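# Three arms fit a spool piece between spring-loaded pipe ends

## Task

Put the spool piece into the gap between the two pipe ends so that each of its ends is seated fully within the raised ring on the flange it faces. The pipe ends are spring-loaded and can be pushed back to make room. Any number of arms may help. The spool must stay seated on its own, since a fit held only by a robot does not count. Finish by opening the grippers and moving the arms away.

## Robot and tools

Robots. There are three identical i2rt Big YAM arms, named arm1, arm2 and arm3. Each has six revolute joints, a two-finger gripper and a wrist camera. Their feet are fixed on the tabletop at roughly these scene-frame positions in metres, with headings in degrees counter-clockwise from +x: arm1 at (+0.55, 0.00, +0.72) heading +180, arm2 at (0.00, +0.65, +0.72) heading -90, arm3 at (0.00, -0.65, +0.72) heading +90. At full extension a hand reaches about 1.0 m from its joint1 axis. A fixed room camera, cam_high, watches the scene. The wrist cameras are arm1_cam_wrist, arm2_cam_wrist and arm3_cam_wrist. With joints 1 and 6 at zero and the hand level and pointing ahead, the wrist camera sits on top of the hand and looks toward the fingertips.

Frame. A single scene frame is used. Its origin is on the floor and +z is up. The hand point is midway between the fingertips. The hand's z axis runs along the fingers, and the fingers open and close along its y axis. No line of output reports the feet's exact poses.

Joints. All values are absolute targets, in radians, except the gripper, which is in metres. The tolerance for counting a joint as arrived follows each range.
- joint1_rad: -2.879 to 2.879, ±0.045. Turns the whole arm about its foot. Positive is counter-clockwise seen from above, and 0 points along the foot's heading.
- joint2_rad: 0 to 3.141, ±0.14. Shoulder. At 0 the upper arm lies roughly level, pointing backward. Increasing it raises the upper arm and then tips it forward.
- joint3_rad: 0 to 3.019, ±0.09. Elbow. At 0 the forearm is folded back against the upper arm, and larger values open it.
- joint4_rad: -1.692 to 1.57, ±0.055. Hand pitch. Positive tilts the fingers up.
- joint5_rad: -1.57 to 1.57, ±0.03. Sideways hand swing. Positive goes to the arm's right.
- joint6_rad: -2.094 to 2.094, ±0.035. Hand roll. Positive is clockwise when viewed from behind the hand.
- gripper_m: 0 to 0.093, ±0.003. The gap between the fingertips. The grip force peaks at about 50 to 62 N per pad and is lower on some grippers.
Each joint moves at its own speed, so the hand can take a wide, curved path between two postures.

execute_actions. Its argument "actions" is a list holding one action, or an empty list to only read state and images. An action is an object keyed by robot name. Under each name is "joints", an object mapping joint names to absolute targets. Include only the joints you want to change. Omitted joints or robots may keep driving toward earlier targets. All motions in an action begin together but may finish at different times, and one action runs for at most 15 s. The optional "cameras" is a list of camera names. Leaving it out, passing null or passing ["all"] returns every camera, and [] returns none. The "pictures" line gives the order of the returned images. Any unknown key, unknown camera or out-of-range value rejects the whole call, and then nothing moves.

wait takes "seconds" (0 to 10). It commands nothing new and returns state and images like an empty action. zoom_image takes "camera" and "region" [x0, y0, x1, y1] in pixels, with the origin at the image's top-left and at most 504×504. It works only on full images from the latest result. finished_scene takes the current scene's number. It ends that scene for good after the last command has been held, reports success, and gives the next task if there is one. Replying without any tool call ends all work.

Reading results. joint_status tells how each commanded joint's motion ended. "off_target" means it stopped short and may still be pushing. After "contact_stop" or "time_out", the joint holds where it stopped. A timed-out joint may instead keep a target close to its position and keep pushing toward it, and on_its_own will list it. "joint command not followed", usually with a "cause:" line, means a built-in self- and inter-arm collision check blocked that arm's joint targets, and the joints show "not_followed". The gripper part of the action still runs. The blocked targets may be retried on later actions until you send targets that pass. on_its_own covers whatever this call did not command, and its "held at" is a joint's target, not its actual position. To relieve a joint that is pushing, command its reported position. Tiny changes from the current position may produce no motion.

Cautions. The arms do not stop when they touch something and can press hard. Never squeeze two arms together. The collision check ignores fingers, gripper housings and wrist cameras, and it can react late. Contact by a held or loose object does not count as robot contact. Do not knock objects off the work area, because that ends the scene. Avoid drops, slips, slams and hard shoves. Loose objects may occasionally get a brief push from outside. The simulation keeps running while you reason, and the arms hold their last command during that time. Sustained pushing or holding a load heats the motors. A MOTOR HOT line appears from 85 °C. At 100 °C an OVER-TEMPERATURE FAULT makes that arm and its gripper go limp and fall until they cool. Joints affected by the fault read "limit_stop_at_motor_heat", so resend their targets afterward. Some heat carries into later scenes. After a stop is reported, the rest of that reply's motion calls in that scene are skipped. At the end, open the grippers and pull every arm clear of the spool.

Each tool is called after ">>>" by a JSON object that holds its "fn" and its "kwargs", one argument or row to a line.

## Session

>>> {"fn": "execute_actions", "kwargs": {
  "actions": []
}}

Scene clock: 0.00 s.
arm1.joint_positions: joint1_rad=-0.111 joint2_rad=+0.527 joint3_rad=+1.361 joint4_rad=-1.473 joint5_rad=-0.126 joint6_rad=+0.178 gripper_m=+0.094
arm1.joint_status: not commanded
arm1.hand: x=+0.3696 y=-0.0120 z=+1.3144 quat_wxyz=(-0.072, -0.887, +0.086, +0.448) (m; scene frame)
arm2.joint_positions: joint1_rad=-0.388 joint2_rad=+0.516 joint3_rad=+1.448 joint4_rad=-1.222 joint5_rad=-0.017 joint6_rad=+0.212 gripper_m=+0.094
arm2.joint_status: not commanded
arm2.hand: x=-0.0629 y=+0.4617 z=+1.3791 quat_wxyz=(-0.392, -0.703, -0.396, +0.443) (m; scene frame)
arm3.joint_positions: joint1_rad=-0.508 joint2_rad=+0.535 joint3_rad=+1.369 joint4_rad=-1.498 joint5_rad=+0.009 joint6_rad=-0.254 gripper_m=+0.094
arm3.joint_status: not commanded
arm3.hand: x=+0.0867 y=-0.4911 z=+1.2922 quat_wxyz=(-0.403, +0.555, -0.707, -0.172) (m; scene frame)
pictures: arm1_cam_wrist, arm2_cam_wrist, arm3_cam_wrist, cam_high
Images, in order (width x height): arm1_cam_wrist 616x616, arm2_cam_wrist 616x616, arm3_cam_wrist 616x616, cam_high 504x504.

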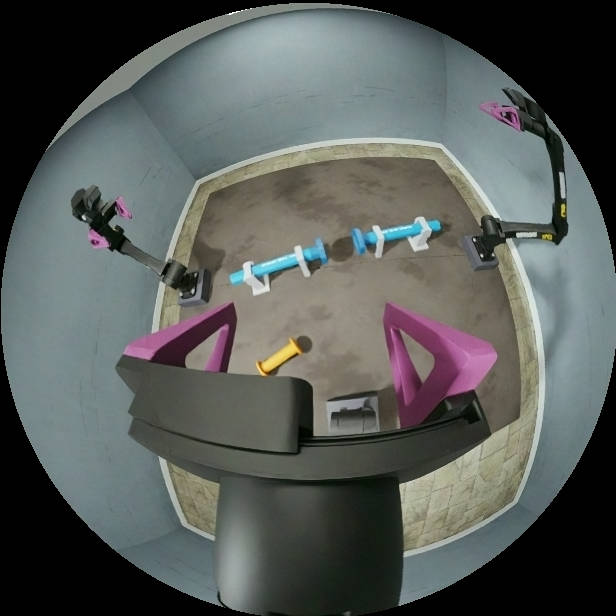

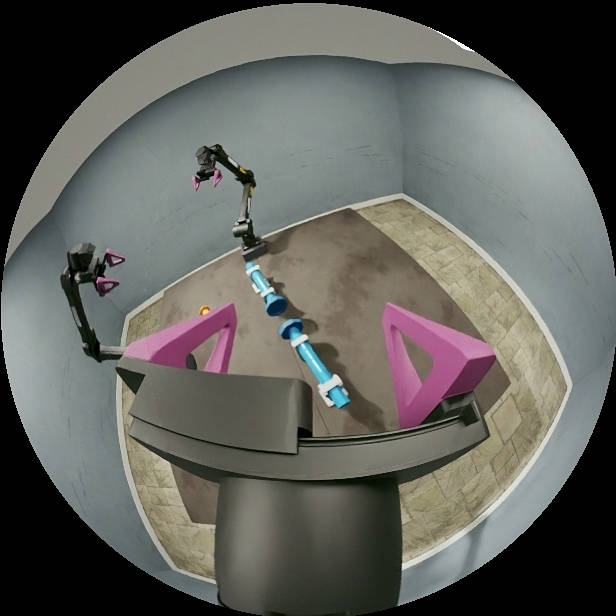

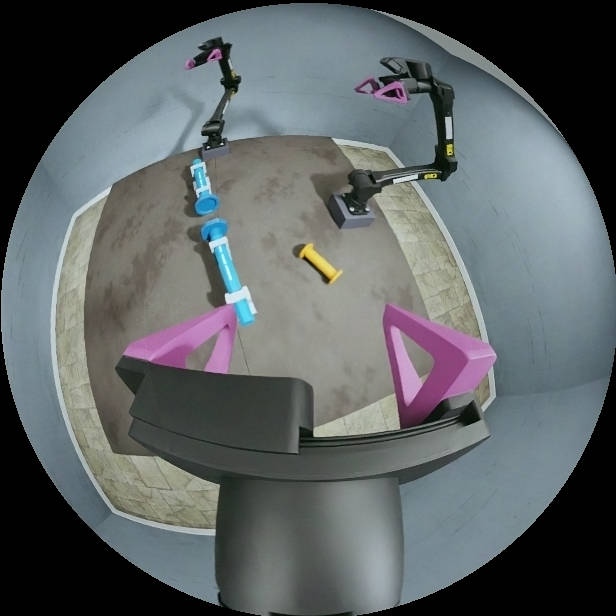

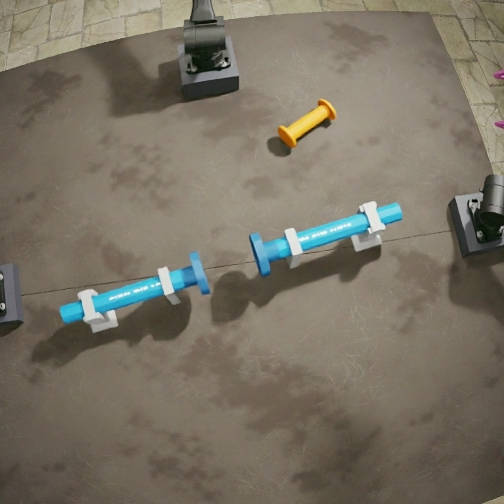

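>>> {"fn": "execute_actions", "kwargs": {
  "actions": [
    {"arm1":{"joints":{"joint1_rad":0.5,"joint2_rad":1.3,"joint3_rad":1.3,"joint4_rad":-1.57,"joint5_rad":0,"joint6_rad":0}},"arm2":{"joints":{"joint1_rad":0,"joint2_rad":1.3,"joint3_rad":1.0,"joint4_rad":-1.2,"joint5_rad":0,"joint6_rad":0}},"arm3":{"joints":{"joint1_rad":0,"joint2_rad":1.0,"joint3_rad":1.0,"joint4_rad":-1.2,"joint5_rad":0,"joint6_rad":0}}}
  ]
}}

Scene clock: 21.87 s.
arm1.joint_positions: joint1_rad=+0.501 joint2_rad=+1.307 joint3_rad=+1.296 joint4_rad=-1.557 joint5_rad=+0.000 joint6_rad=+0.008 gripper_m=+0.094
arm1.joint_status: all done
arm1.hand: x=+0.2306 y=-0.1900 z=+1.0600 quat_wxyz=(+0.006, -0.966, -0.257, +0.002) (m; scene frame)
arm2.joint_positions: joint1_rad=-0.005 joint2_rad=+1.293 joint3_rad=+0.993 joint4_rad=-1.202 joint5_rad=+0.000 joint6_rad=+0.011 gripper_m=+0.094
arm2.joint_status: all done
arm2.hand: x=+0.0119 y=+0.2828 z=+0.9188 quat_wxyz=(-0.020, -0.699, -0.715, +0.018) (m; scene frame)
arm3.joint_positions: joint1_rad=-0.004 joint2_rad=+1.003 joint3_rad=+0.989 joint4_rad=-1.219 joint5_rad=+0.001 joint6_rad=-0.008 gripper_m=+0.094
arm3.joint_status: all done
arm3.hand: x=-0.0045 y=-0.3113 z=+1.0278 quat_wxyz=(-0.119, +0.705, -0.689, -0.119) (m; scene frame)
pictures: arm1_cam_wrist, arm2_cam_wrist, arm3_cam_wrist, cam_high
Images, in order (width x height): arm1_cam_wrist 616x616, arm2_cam_wrist 616x616, arm3_cam_wrist 616x616, cam_high 504x504.

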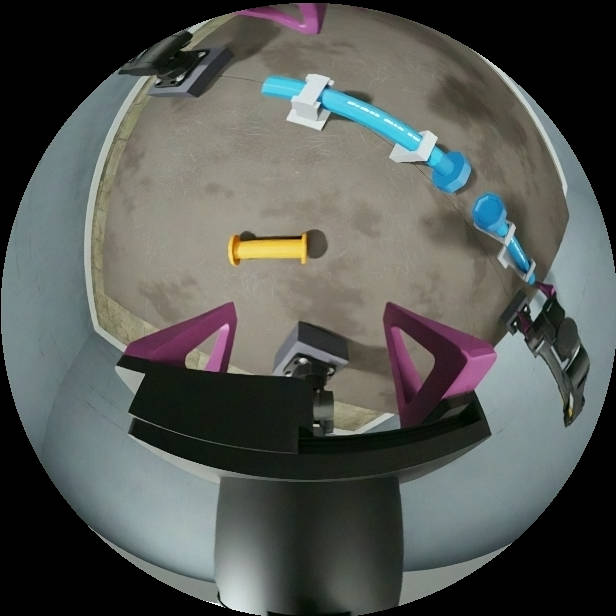

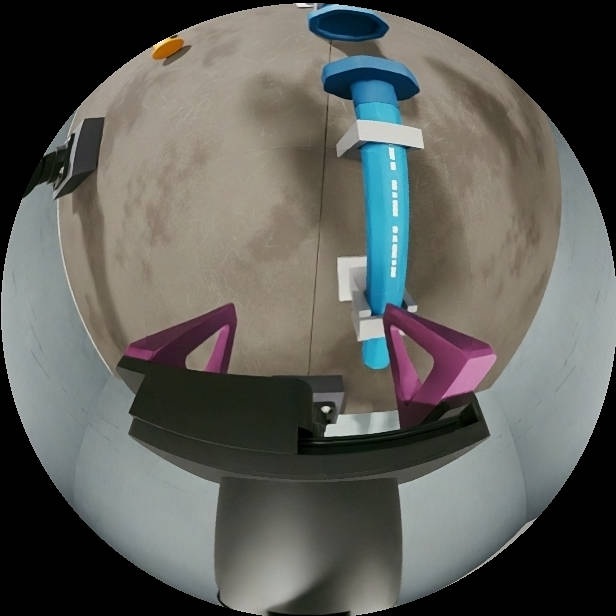

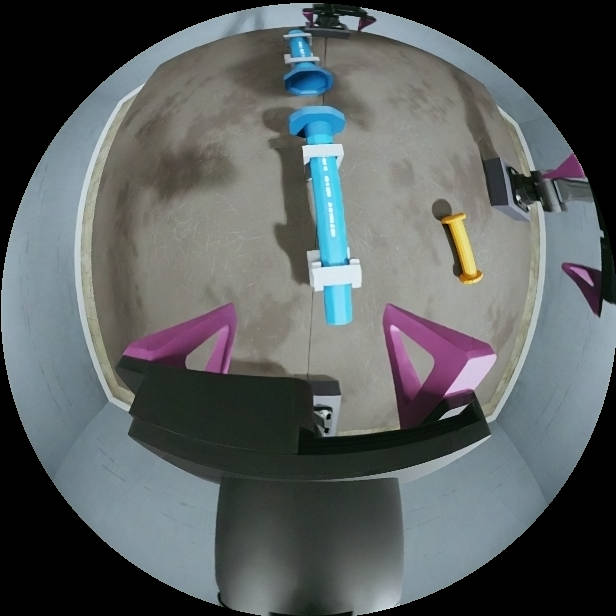

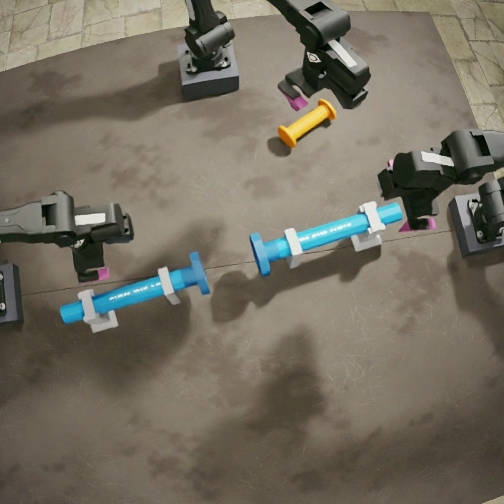

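>>> {"fn": "execute_actions", "kwargs": {
  "actions": [
    {"arm1":{"joints":{"joint1_rad":0.55,"joint2_rad":1.433,"joint3_rad":0.931,"joint4_rad":-1.069,"joint6_rad":1.57}},"arm2":{"joints":{"joint1_rad":-0.1,"joint2_rad":1.403,"joint3_rad":1.082,"joint4_rad":-1.25}},"arm3":{"joints":{"joint1_rad":-0.07,"joint2_rad":1.519,"joint3_rad":1.188,"joint4_rad":-1.24}}}
  ]
}}

Scene clock: 48.50 s.
arm1.joint_positions: joint1_rad=+0.547 joint2_rad=+1.449 joint3_rad=+0.931 joint4_rad=-1.083 joint5_rad=+0.000 joint6_rad=+1.561 gripper_m=+0.094
arm1.joint_status: all done
arm1.hand: x=+0.2415 y=-0.2004 z=+0.8760 quat_wxyz=(+0.017, -0.881, +0.474, -0.003) (m; scene frame)
arm2.joint_positions: joint1_rad=-0.100 joint2_rad=+1.409 joint3_rad=+1.028 joint4_rad=-1.241 joint5_rad=+0.000 joint6_rad=+0.010 gripper_m=+0.094
arm2.joint_status: all done
arm2.hand: x=-0.0232 y=+0.2792 z=+0.8913 quat_wxyz=(+0.023, -0.732, -0.681, -0.024) (m; scene frame)
arm3.joint_positions: joint1_rad=-0.065 joint2_rad=+1.533 joint3_rad=+1.156 joint4_rad=-1.230 joint5_rad=+0.001 joint6_rad=-0.007 gripper_m=+0.094
arm3.joint_status: all done
arm3.hand: x=+0.0201 y=-0.2286 z=+0.9042 quat_wxyz=(+0.013, +0.693, -0.721, +0.013) (m; scene frame)
pictures: arm1_cam_wrist, arm2_cam_wrist, arm3_cam_wrist, cam_high
Images, in order (width x height): arm1_cam_wrist 616x616, arm2_cam_wrist 616x616, arm3_cam_wrist 616x616, cam_high 504x504.

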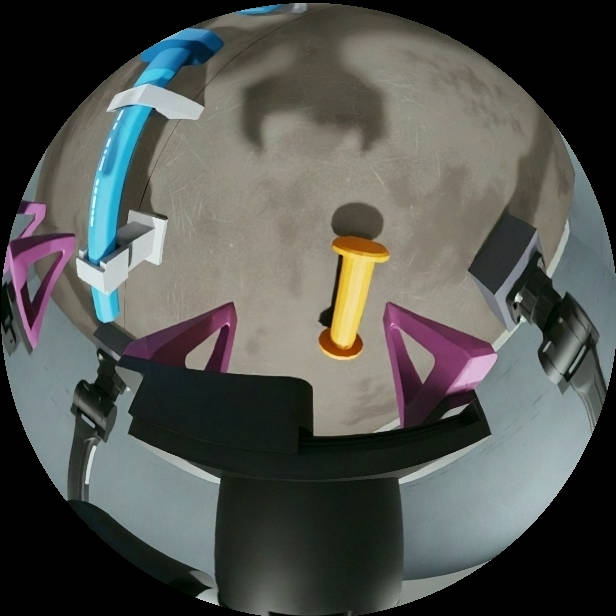

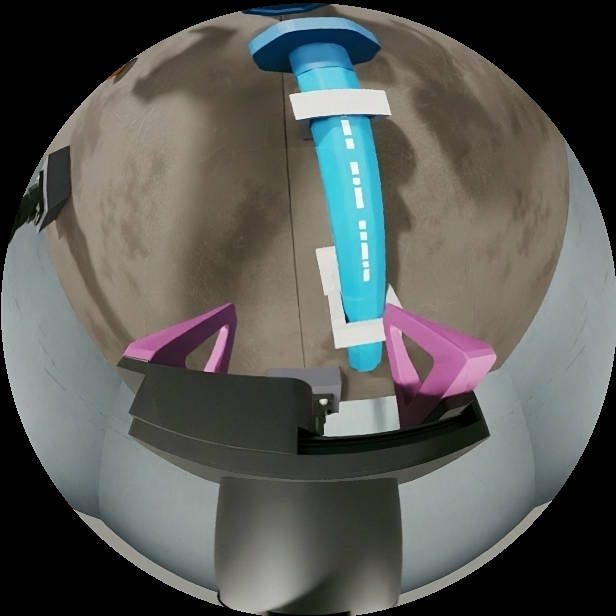

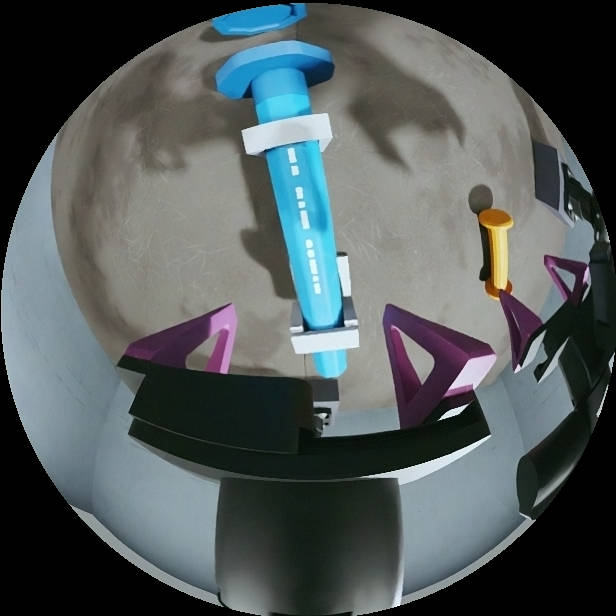

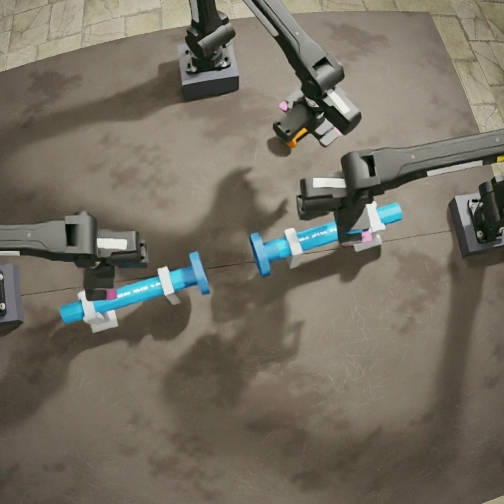

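>>> {"fn": "execute_actions", "kwargs": {
  "actions": [
    {"arm1":{"joints":{"joint2_rad":1.431,"joint3_rad":0.761,"joint4_rad":-0.9}},"arm2":{"joints":{"joint1_rad":-0.153,"joint2_rad":1.697,"joint3_rad":1.302,"joint4_rad":-1.176}},"arm3":{"joints":{"joint1_rad":-0.04,"joint2_rad":1.817,"joint3_rad":1.439,"joint4_rad":-1.193}}}
  ]
}}

Scene clock: 64.03 s.
arm1.joint_positions: joint1_rad=+0.547 joint2_rad=+1.438 joint3_rad=+0.759 joint4_rad=-0.914 joint5_rad=+0.000 joint6_rad=+1.562 gripper_m=+0.094
arm1.joint_status: all done
arm1.hand: x=+0.2722 y=-0.1798 z=+0.8255 quat_wxyz=(+0.014, -0.880, +0.474, -0.001) (m; scene frame)
arm2.joint_positions: joint1_rad=-0.147 joint2_rad=+1.707 joint3_rad=+1.261 joint4_rad=-1.178 joint5_rad=+0.000 joint6_rad=+0.010 gripper_m=+0.094
arm2.joint_status: all done
arm2.hand: x=-0.0517 y=+0.1794 z=+0.8483 quat_wxyz=(+0.023, -0.747, -0.664, -0.025) (m; scene frame)
arm3.joint_positions: joint1_rad=-0.050 joint2_rad=+1.828 joint3_rad=+1.391 joint4_rad=-1.202 joint5_rad=+0.001 joint6_rad=-0.007 gripper_m=+0.094
arm3.joint_status: all done
arm3.hand: x=+0.0166 y=-0.1370 z=+0.8513 quat_wxyz=(+0.024, +0.698, -0.715, +0.024) (m; scene frame)
pictures: arm1_cam_wrist, arm2_cam_wrist, arm3_cam_wrist, cam_high
Images, in order (width x height): arm1_cam_wrist 616x616, arm2_cam_wrist 616x616, arm3_cam_wrist 616x616, cam_high 504x504.

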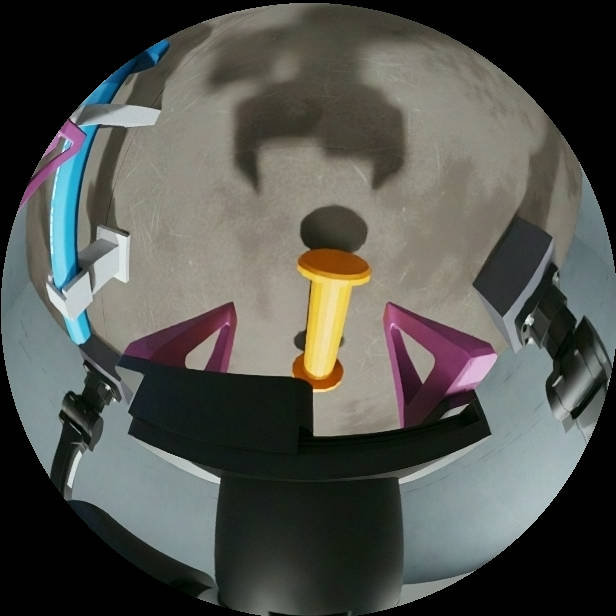

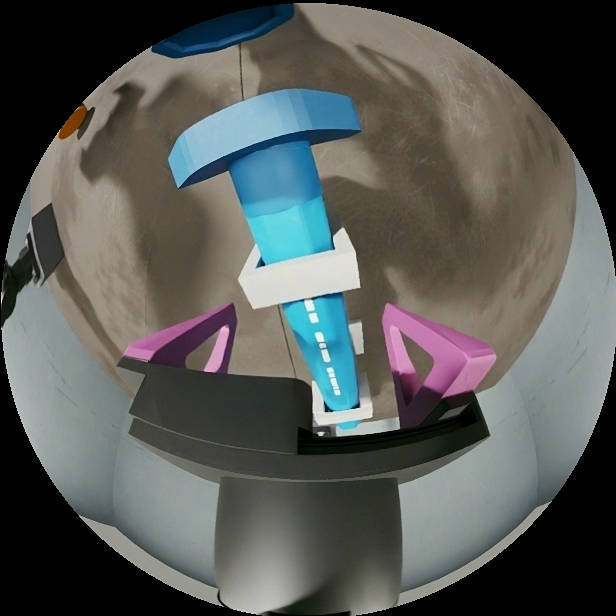

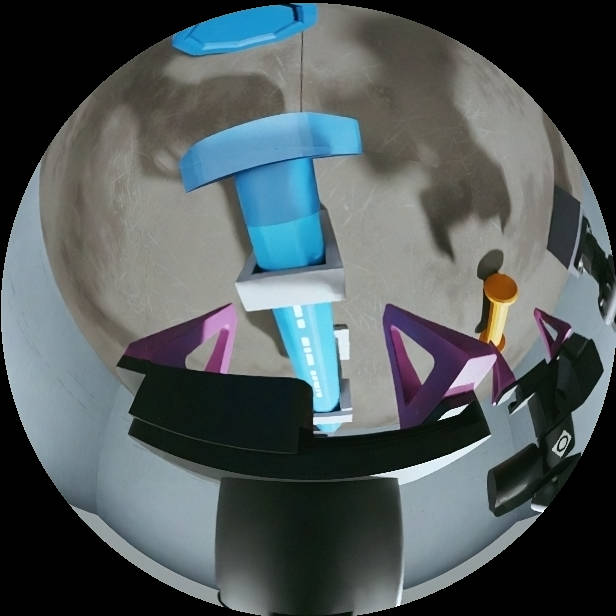

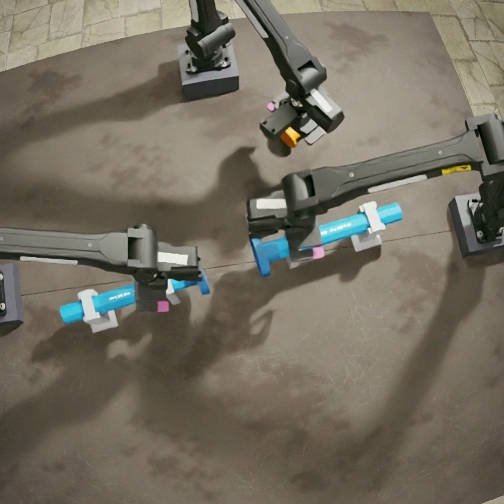

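>>> {"fn": "execute_actions", "kwargs": {
  "actions": [
    {"arm1":{"joints":{"joint1_rad":0.595,"joint2_rad":1.54,"joint3_rad":0.664,"joint4_rad":-0.68,"joint6_rad":1.72}},"arm2":{"joints":{"joint1_rad":-0.18,"joint2_rad":1.607,"joint3_rad":1.11,"joint4_rad":-1.026,"joint6_rad":-0.3}},"arm3":{"joints":{"joint1_rad":-0.06,"joint2_rad":1.717,"joint3_rad":1.22,"joint4_rad":-1.024,"joint6_rad":-0.2}}}
  ]
}}

Scene clock: 77.43 s.
arm1.joint_positions: joint1_rad=+0.590 joint2_rad=+1.545 joint3_rad=+0.659 joint4_rad=-0.694 joint5_rad=+0.000 joint6_rad=+1.711 gripper_m=+0.094
arm1.joint_status: all done
arm1.hand: x=+0.2892 y=-0.1844 z=+0.7652 quat_wxyz=(+0.008, -0.854, +0.520, +0.003) (m; scene frame)
arm2.joint_positions: joint1_rad=-0.172 joint2_rad=+1.600 joint3_rad=+1.118 joint4_rad=-1.036 joint5_rad=+0.000 joint6_rad=-0.289 gripper_m=+0.094
arm2.joint_status: all done
arm2.hand: x=-0.0605 y=+0.2005 z=+0.8471 quat_wxyz=(-0.010, -0.650, -0.760, +0.016) (m; scene frame)
arm3.joint_positions: joint1_rad=-0.050 joint2_rad=+1.711 joint3_rad=+1.225 joint4_rad=-1.042 joint5_rad=+0.001 joint6_rad=-0.192 gripper_m=+0.094
arm3.joint_status: all done
arm3.hand: x=+0.0159 y=-0.1601 z=+0.8508 quat_wxyz=(-0.017, +0.762, -0.648, -0.013) (m; scene frame)
pictures: arm1_cam_wrist, arm2_cam_wrist, arm3_cam_wrist, cam_high
Images, in order (width x height): arm1_cam_wrist 616x616, arm2_cam_wrist 616x616, arm3_cam_wrist 616x616, cam_high 504x504.

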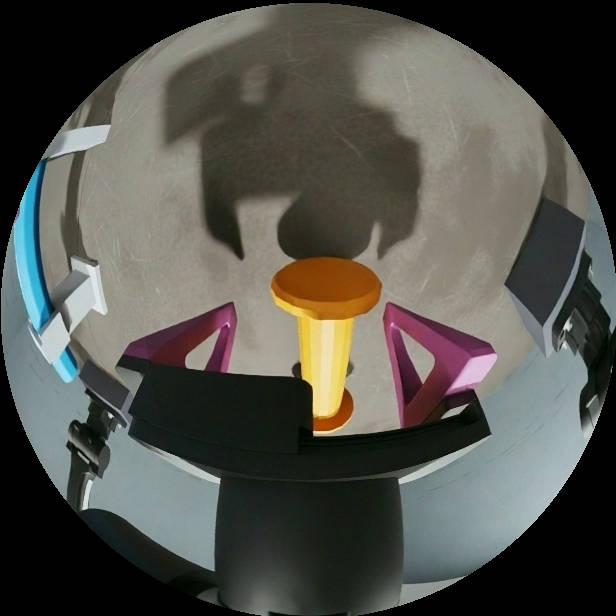

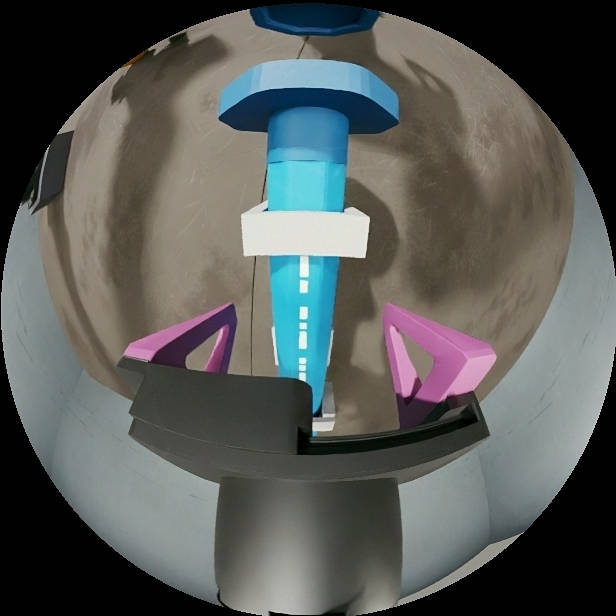

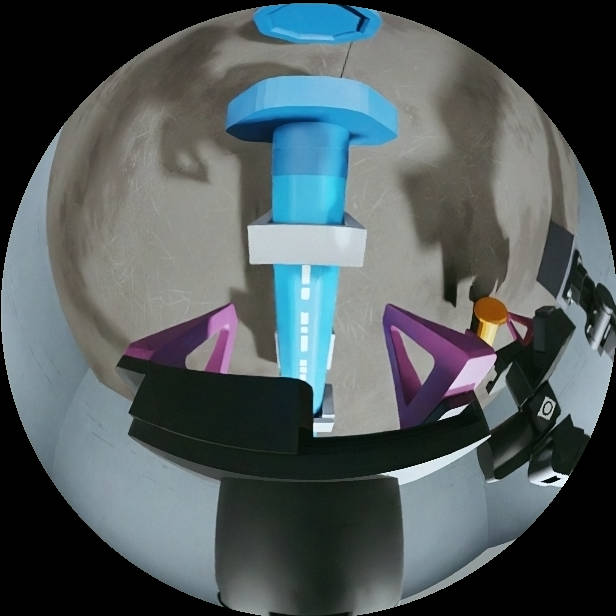

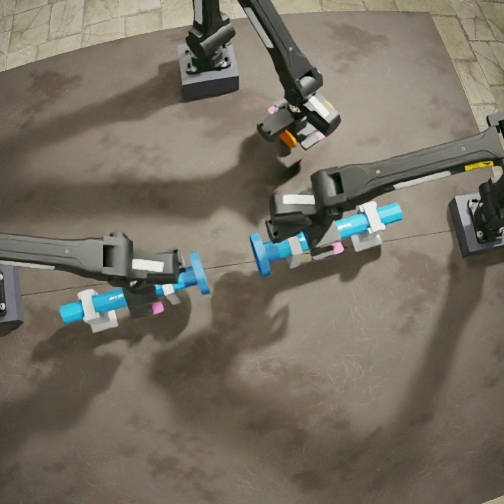

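>>> {"fn": "execute_actions", "kwargs": {
  "actions": [
    {"arm1":{"joints":{"joint1_rad":0.78,"joint6_rad":1.9}},"arm2":{"joints":{"joint2_rad":1.66,"joint3_rad":1.06,"joint4_rad":-0.975}},"arm3":{"joints":{"joint2_rad":1.77,"joint3_rad":1.17,"joint4_rad":-0.97}}}
  ]
}}

Scene clock: 86.03 s.
arm1.joint_positions: joint1_rad=+0.784 joint2_rad=+1.545 joint3_rad=+0.659 joint4_rad=-0.694 joint5_rad=+0.000 joint6_rad=+1.891 gripper_m=+0.094
arm1.joint_status: all done
arm1.hand: x=+0.3297 y=-0.2311 z=+0.7644 quat_wxyz=(+0.008, -0.858, +0.514, +0.004) (m; scene frame)
arm2.joint_positions: joint1_rad=-0.172 joint2_rad=+1.663 joint3_rad=+1.066 joint4_rad=-0.984 joint5_rad=+0.000 joint6_rad=-0.289 gripper_m=+0.094
arm2.joint_status: all done
arm2.hand: x=-0.0585 y=+0.2157 z=+0.8034 quat_wxyz=(+0.008, -0.650, -0.760, -0.011) (m; scene frame)
arm3.joint_positions: joint1_rad=-0.050 joint2_rad=+1.774 joint3_rad=+1.173 joint4_rad=-0.987 joint5_rad=+0.001 joint6_rad=-0.193 gripper_m=+0.094
arm3.joint_status: all done
arm3.hand: x=+0.0154 y=-0.1746 z=+0.8050 quat_wxyz=(+0.006, +0.762, -0.648, +0.006) (m; scene frame)
pictures: arm1_cam_wrist, arm2_cam_wrist, arm3_cam_wrist, cam_high
Images, in order (width x height): arm1_cam_wrist 616x616, arm2_cam_wrist 616x616, arm3_cam_wrist 616x616, cam_high 504x504.

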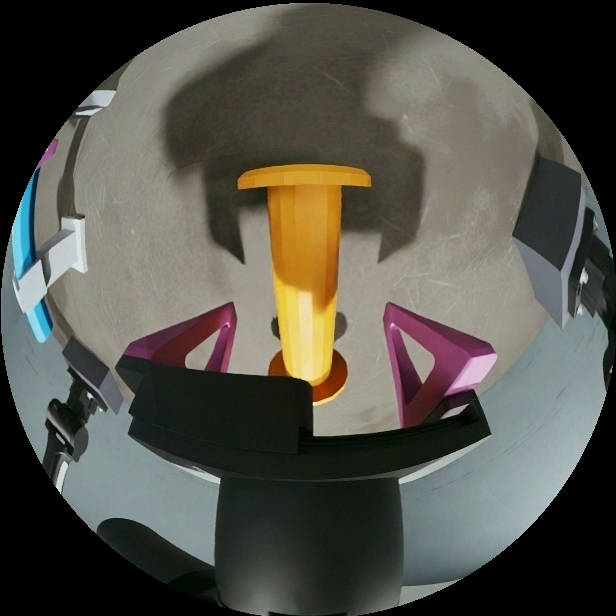

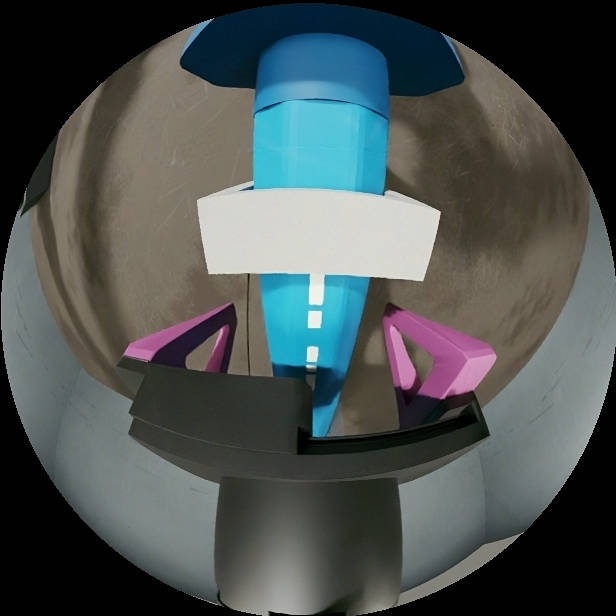

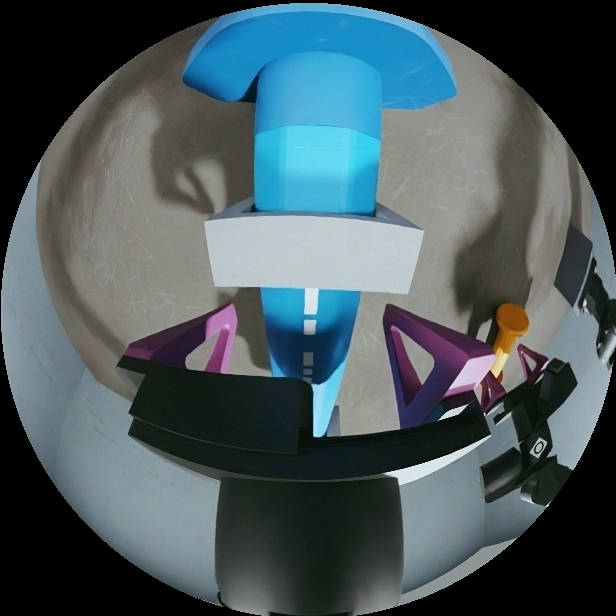

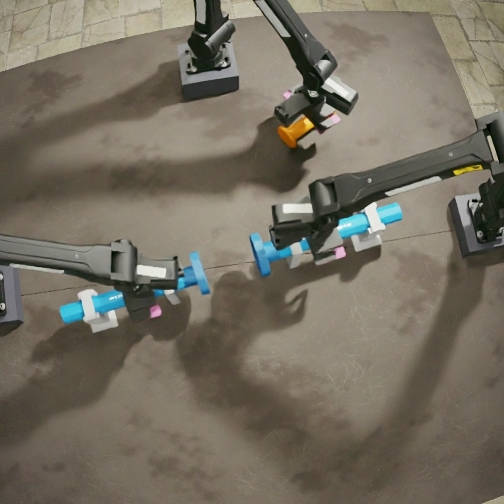

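>>> {"fn": "execute_actions", "kwargs": {
  "actions": [
    {"arm1":{"joints":{"joint2_rad":1.585,"joint3_rad":0.635,"joint4_rad":-0.625}},"arm2":{"joints":{"joint2_rad":1.69,"joint3_rad":1.035,"joint4_rad":-0.925}},"arm3":{"joints":{"joint2_rad":1.80,"joint3_rad":1.145,"joint4_rad":-0.92}}}
  ],
  "cameras": []
}}

>>> {"fn": "execute_actions", "kwargs": {
  "actions": [
    {"arm1":{"joints":{"gripper_m":0}},"arm2":{"joints":{"gripper_m":0}},"arm3":{"joints":{"gripper_m":0}}}
  ]
}}

Scene clock: 90.07 s.
arm1.joint_positions: joint1_rad=+0.784 joint2_rad=+1.575 joint3_rad=+0.640 joint4_rad=-0.640 joint5_rad=+0.000 joint6_rad=+1.891 gripper_m=+0.094
arm1.joint_status: all done
arm1.hand: x=+0.3313 y=-0.2292 z=+0.7510 quat_wxyz=(+0.006, -0.858, +0.514, +0.004) (m; scene frame)
arm2.joint_positions: joint1_rad=-0.172 joint2_rad=+1.681 joint3_rad=+1.046 joint4_rad=-0.935 joint5_rad=+0.000 joint6_rad=-0.289 gripper_m=+0.094
arm2.joint_status: all done
arm2.hand: x=-0.0586 y=+0.2150 z=+0.7896 quat_wxyz=(+0.005, -0.650, -0.760, -0.006) (m; scene frame)
arm3.joint_positions: joint1_rad=-0.050 joint2_rad=+1.791 joint3_rad=+1.154 joint4_rad=-0.938 joint5_rad=+0.001 joint6_rad=-0.193 gripper_m=+0.094
arm3.joint_status: all done
arm3.hand: x=+0.0155 y=-0.1735 z=+0.7910 quat_wxyz=(+0.001, +0.762, -0.648, +0.002) (m; scene frame)
pictures: none
No camera images: the call's "cameras" was empty. Leave "cameras" out to get every camera's image.

Scene clock: 90.80 s.
arm1.joint_positions: joint1_rad=+0.784 joint2_rad=+1.575 joint3_rad=+0.640 joint4_rad=-0.636 joint5_rad=+0.000 joint6_rad=+1.894 gripper_m=+0.035
arm1.joint_status: gripper_m off_target (ended at +0.035, target +0.000)
arm1.hand: x=+0.3306 y=-0.2298 z=+0.7510 quat_wxyz=(+0.004, -0.857, +0.515, +0.005) (m; scene frame)
arm2.joint_positions: joint1_rad=-0.173 joint2_rad=+1.681 joint3_rad=+1.046 joint4_rad=-0.934 joint5_rad=+0.000 joint6_rad=-0.276 gripper_m=+0.037
arm2.joint_status: gripper_m off_target (ended at +0.037, target +0.000)
arm2.hand: x=-0.0592 y=+0.2147 z=+0.7896 quat_wxyz=(+0.004, -0.655, -0.755, -0.005) (m; scene frame)
arm3.joint_positions: joint1_rad=-0.050 joint2_rad=+1.791 joint3_rad=+1.153 joint4_rad=-0.937 joint5_rad=-0.005 joint6_rad=-0.177 gripper_m=+0.038
arm3.joint_status: gripper_m off_target (ended at +0.038, target +0.000)
arm3.hand: x=+0.0144 y=-0.1737 z=+0.7908 quat_wxyz=(+0.003, +0.757, -0.654, -0.001) (m; scene frame)
pictures: arm1_cam_wrist, arm2_cam_wrist, arm3_cam_wrist, cam_high
Images, in order (width x height): arm1_cam_wrist 616x616, arm2_cam_wrist 616x616, arm3_cam_wrist 616x616, cam_high 504x504.

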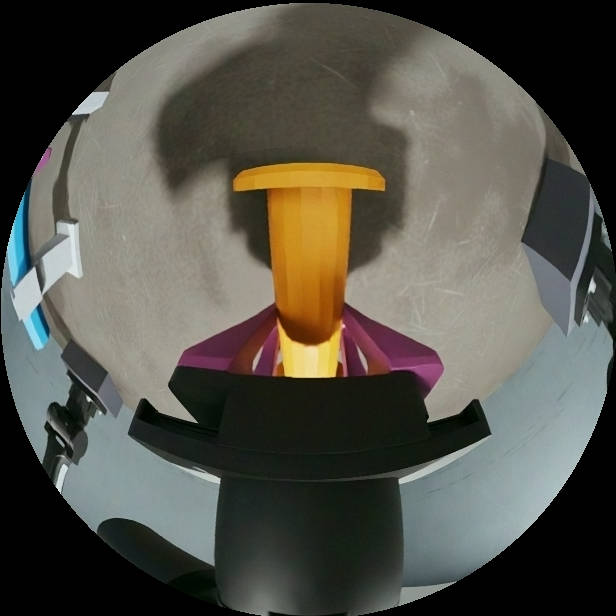

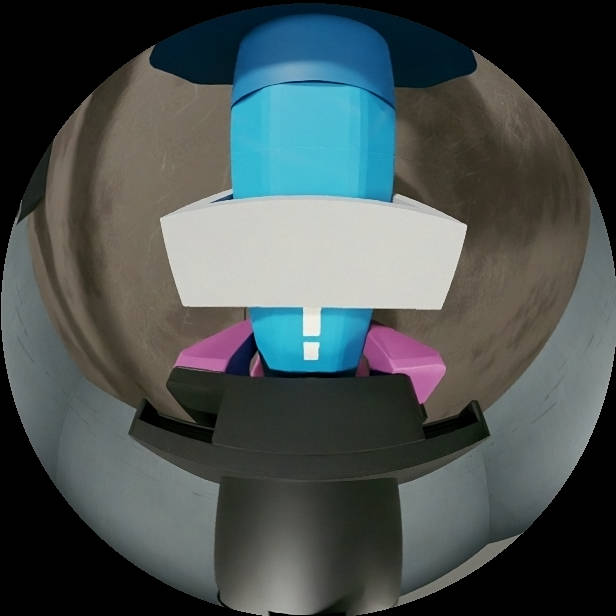

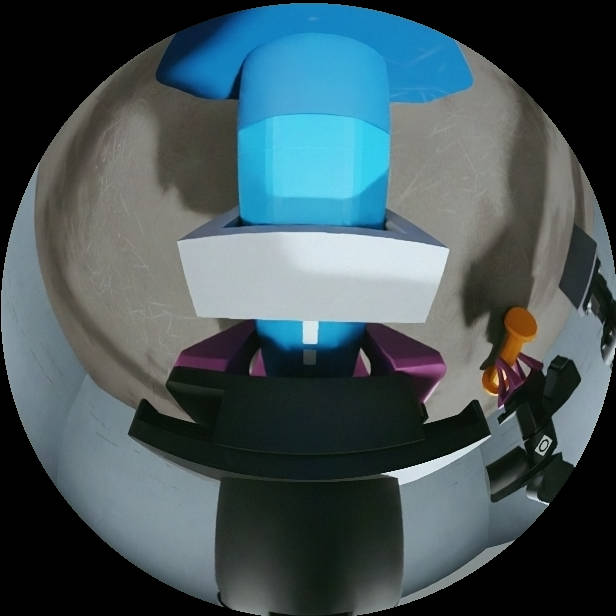

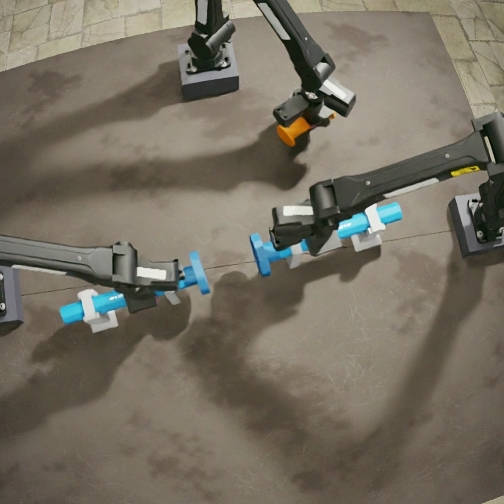

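>>> {"fn": "execute_actions", "kwargs": {
  "actions": [
    {"arm1":{"joints":{"joint2_rad":1.193,"joint3_rad":0.895,"joint4_rad":-1.273}},"arm2":{"joints":{"joint1_rad":-0.205,"joint2_rad":1.575,"joint3_rad":0.936,"joint4_rad":-0.923,"joint6_rad":-0.31}},"arm3":{"joints":{"joint1_rad":-0.075,"joint2_rad":1.692,"joint3_rad":1.044,"joint4_rad":-0.92}}}
  ]
}}

Scene clock: 99.63 s.
arm1.joint_positions: joint1_rad=+0.784 joint2_rad=+1.191 joint3_rad=+0.879 joint4_rad=-1.260 joint5_rad=+0.000 joint6_rad=+1.894 gripper_m=+0.035
arm1.joint_status: all done
arm1.hand: x=+0.3384 y=-0.2247 z=+0.9397 quat_wxyz=(+0.005, -0.857, +0.515, +0.005) (m; scene frame)
arm2.joint_positions: joint1_rad=-0.185 joint2_rad=+1.626 joint3_rad=+0.973 joint4_rad=-0.886 joint5_rad=-0.002 joint6_rad=-0.282 gripper_m=+0.037
arm2.joint_status: all done
arm2.hand: x=-0.0617 y=+0.2324 z=+0.7899 quat_wxyz=(-0.005, -0.658, -0.753, +0.007) (m; scene frame)
arm3.joint_positions: joint1_rad=-0.057 joint2_rad=+1.739 joint3_rad=+1.080 joint4_rad=-0.891 joint5_rad=-0.005 joint6_rad=-0.180 gripper_m=+0.038
arm3.joint_status: all done
arm3.hand: x=+0.0172 y=-0.1912 z=+0.7914 quat_wxyz=(-0.006, +0.755, -0.655, -0.008) (m; scene frame)
pictures: arm1_cam_wrist, arm2_cam_wrist, arm3_cam_wrist, cam_high
Images, in order (width x height): arm1_cam_wrist 616x616, arm2_cam_wrist 616x616, arm3_cam_wrist 616x616, cam_high 504x504.

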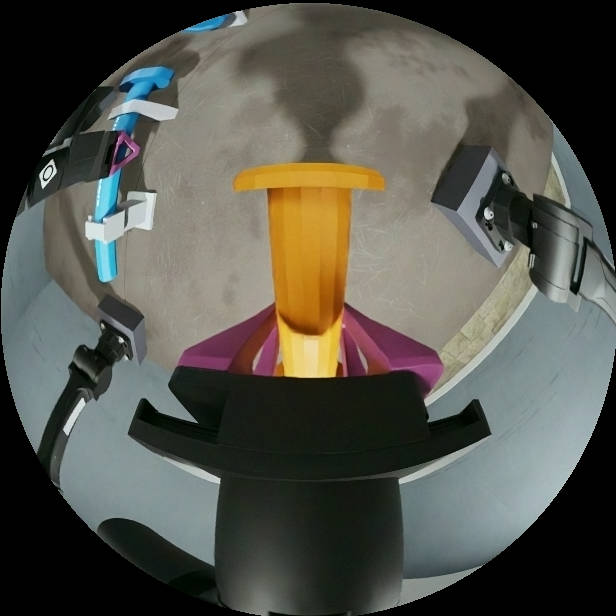

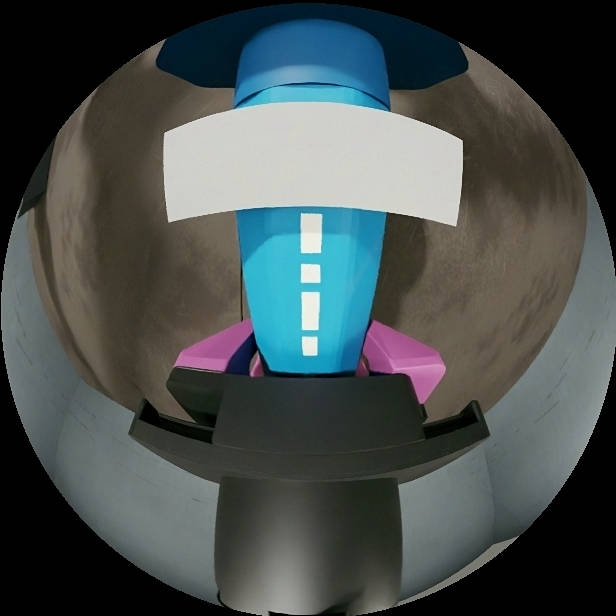

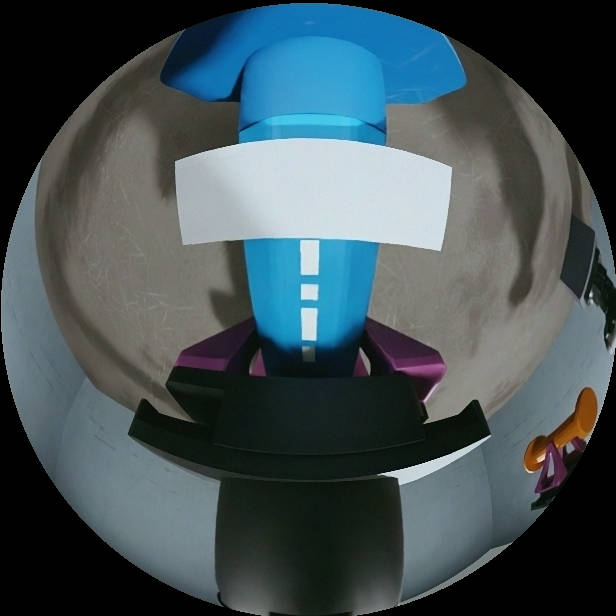

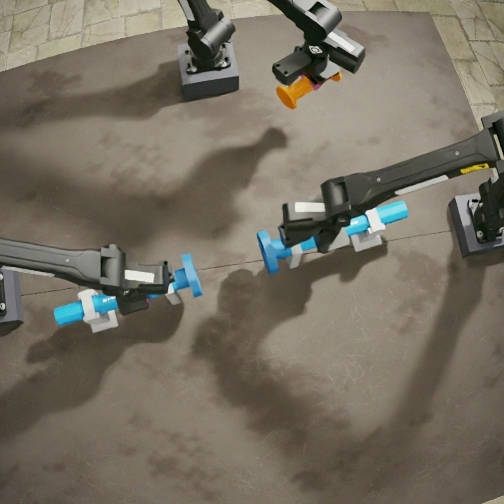

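>>> {"fn": "execute_actions", "kwargs": {
  "actions": [
    {"arm1":{"joints":{"joint1_rad":-0.02,"joint2_rad":1.5,"joint3_rad":1.3,"joint4_rad":-1.37,"joint6_rad":1.39}}}
  ],
  "cameras": []
}}

>>> {"fn": "execute_actions", "kwargs": {
  "actions": [
    {"arm1":{"joints":{"joint2_rad":1.88,"joint3_rad":1.6,"joint4_rad":-1.28}}}
  ]
}}

Scene clock: 117.63 s.
arm1.joint_positions: joint1_rad=-0.028 joint2_rad=+1.515 joint3_rad=+1.252 joint4_rad=-1.361 joint5_rad=+0.002 joint6_rad=+1.399 gripper_m=+0.035
arm1.joint_status: all done
arm1.hand: x=+0.1263 y=-0.0009 z=+0.9666 quat_wxyz=(+0.021, -0.765, +0.644, -0.014) (m; scene frame)
arm2.joint_positions: joint1_rad=-0.185 joint2_rad=+1.626 joint3_rad=+0.973 joint4_rad=-0.886 joint5_rad=-0.002 joint6_rad=-0.282 gripper_m=+0.037
arm2.joint_status: not commanded
arm2.hand: x=-0.0617 y=+0.2324 z=+0.7899 quat_wxyz=(-0.005, -0.658, -0.753, +0.007) (m; scene frame)
arm3.joint_positions: joint1_rad=-0.057 joint2_rad=+1.739 joint3_rad=+1.080 joint4_rad=-0.891 joint5_rad=-0.005 joint6_rad=-0.180 gripper_m=+0.038
arm3.joint_status: not commanded
arm3.hand: x=+0.0172 y=-0.1912 z=+0.7914 quat_wxyz=(-0.006, +0.755, -0.655, -0.008) (m; scene frame)
pictures: none
No camera images: the call's "cameras" was empty. Leave "cameras" out to get every camera's image.

Scene clock: 118.77 s.
arm1.joint_positions: joint1_rad=-0.028 joint2_rad=+1.896 joint3_rad=+1.546 joint4_rad=-1.283 joint5_rad=-0.001 joint6_rad=+1.395 gripper_m=+0.035
arm1.joint_status: all done
arm1.hand: x=-0.0003 y=-0.0005 z=+0.8909 quat_wxyz=(+0.023, -0.766, +0.643, -0.018) (m; scene frame)
arm2.joint_positions: joint1_rad=-0.185 joint2_rad=+1.626 joint3_rad=+0.973 joint4_rad=-0.886 joint5_rad=-0.002 joint6_rad=-0.282 gripper_m=+0.037
arm2.joint_status: not commanded
arm2.hand: x=-0.0617 y=+0.2324 z=+0.7899 quat_wxyz=(-0.005, -0.658, -0.753, +0.007) (m; scene frame)
arm3.joint_positions: joint1_rad=-0.057 joint2_rad=+1.737 joint3_rad=+1.076 joint4_rad=-0.889 joint5_rad=-0.005 joint6_rad=-0.180 gripper_m=+0.038
arm3.joint_status: not commanded
arm3.hand: x=+0.0174 y=-0.1922 z=+0.7915 quat_wxyz=(-0.007, +0.755, -0.656, -0.008) (m; scene frame)
pictures: arm1_cam_wrist, arm2_cam_wrist, arm3_cam_wrist, cam_high
Images, in order (width x height): arm1_cam_wrist 616x616, arm2_cam_wrist 616x616, arm3_cam_wrist 616x616, cam_high 504x504.

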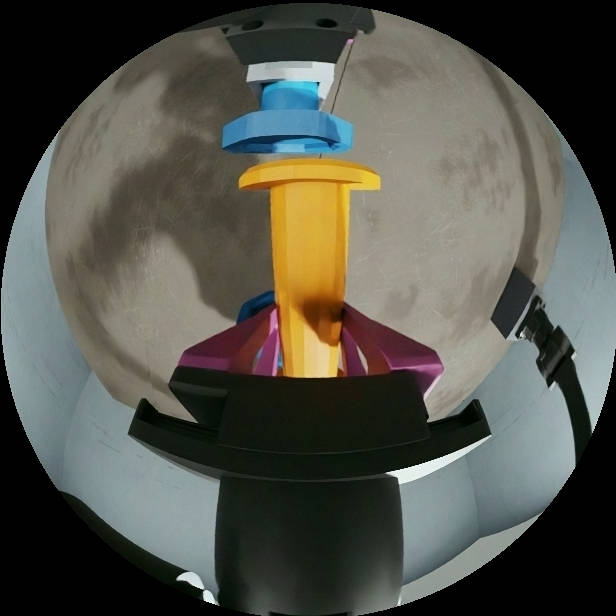

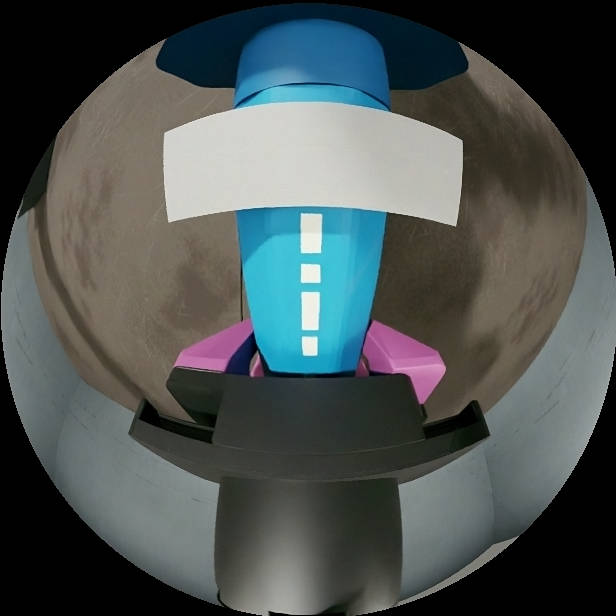

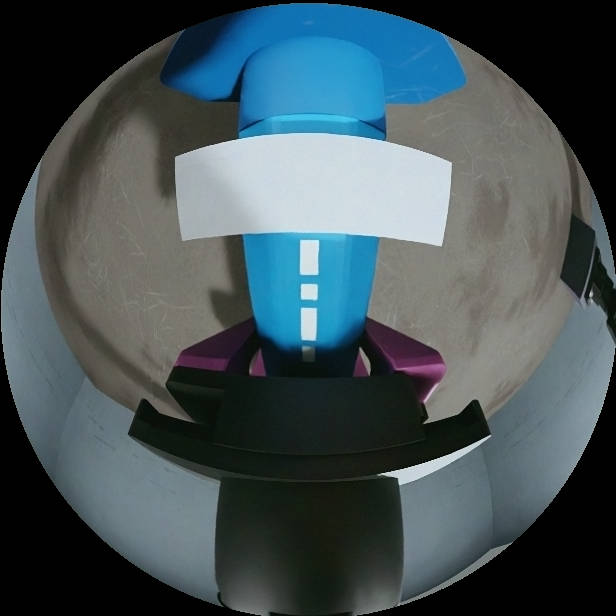

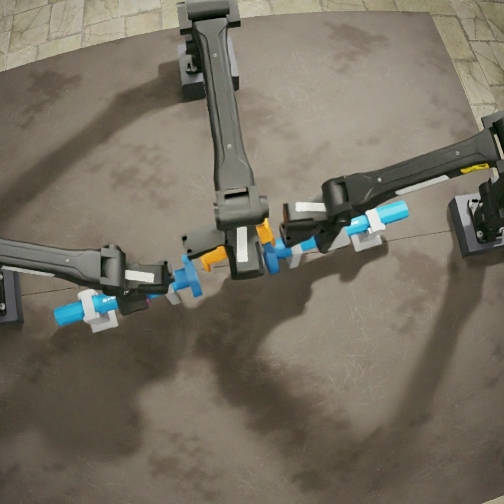

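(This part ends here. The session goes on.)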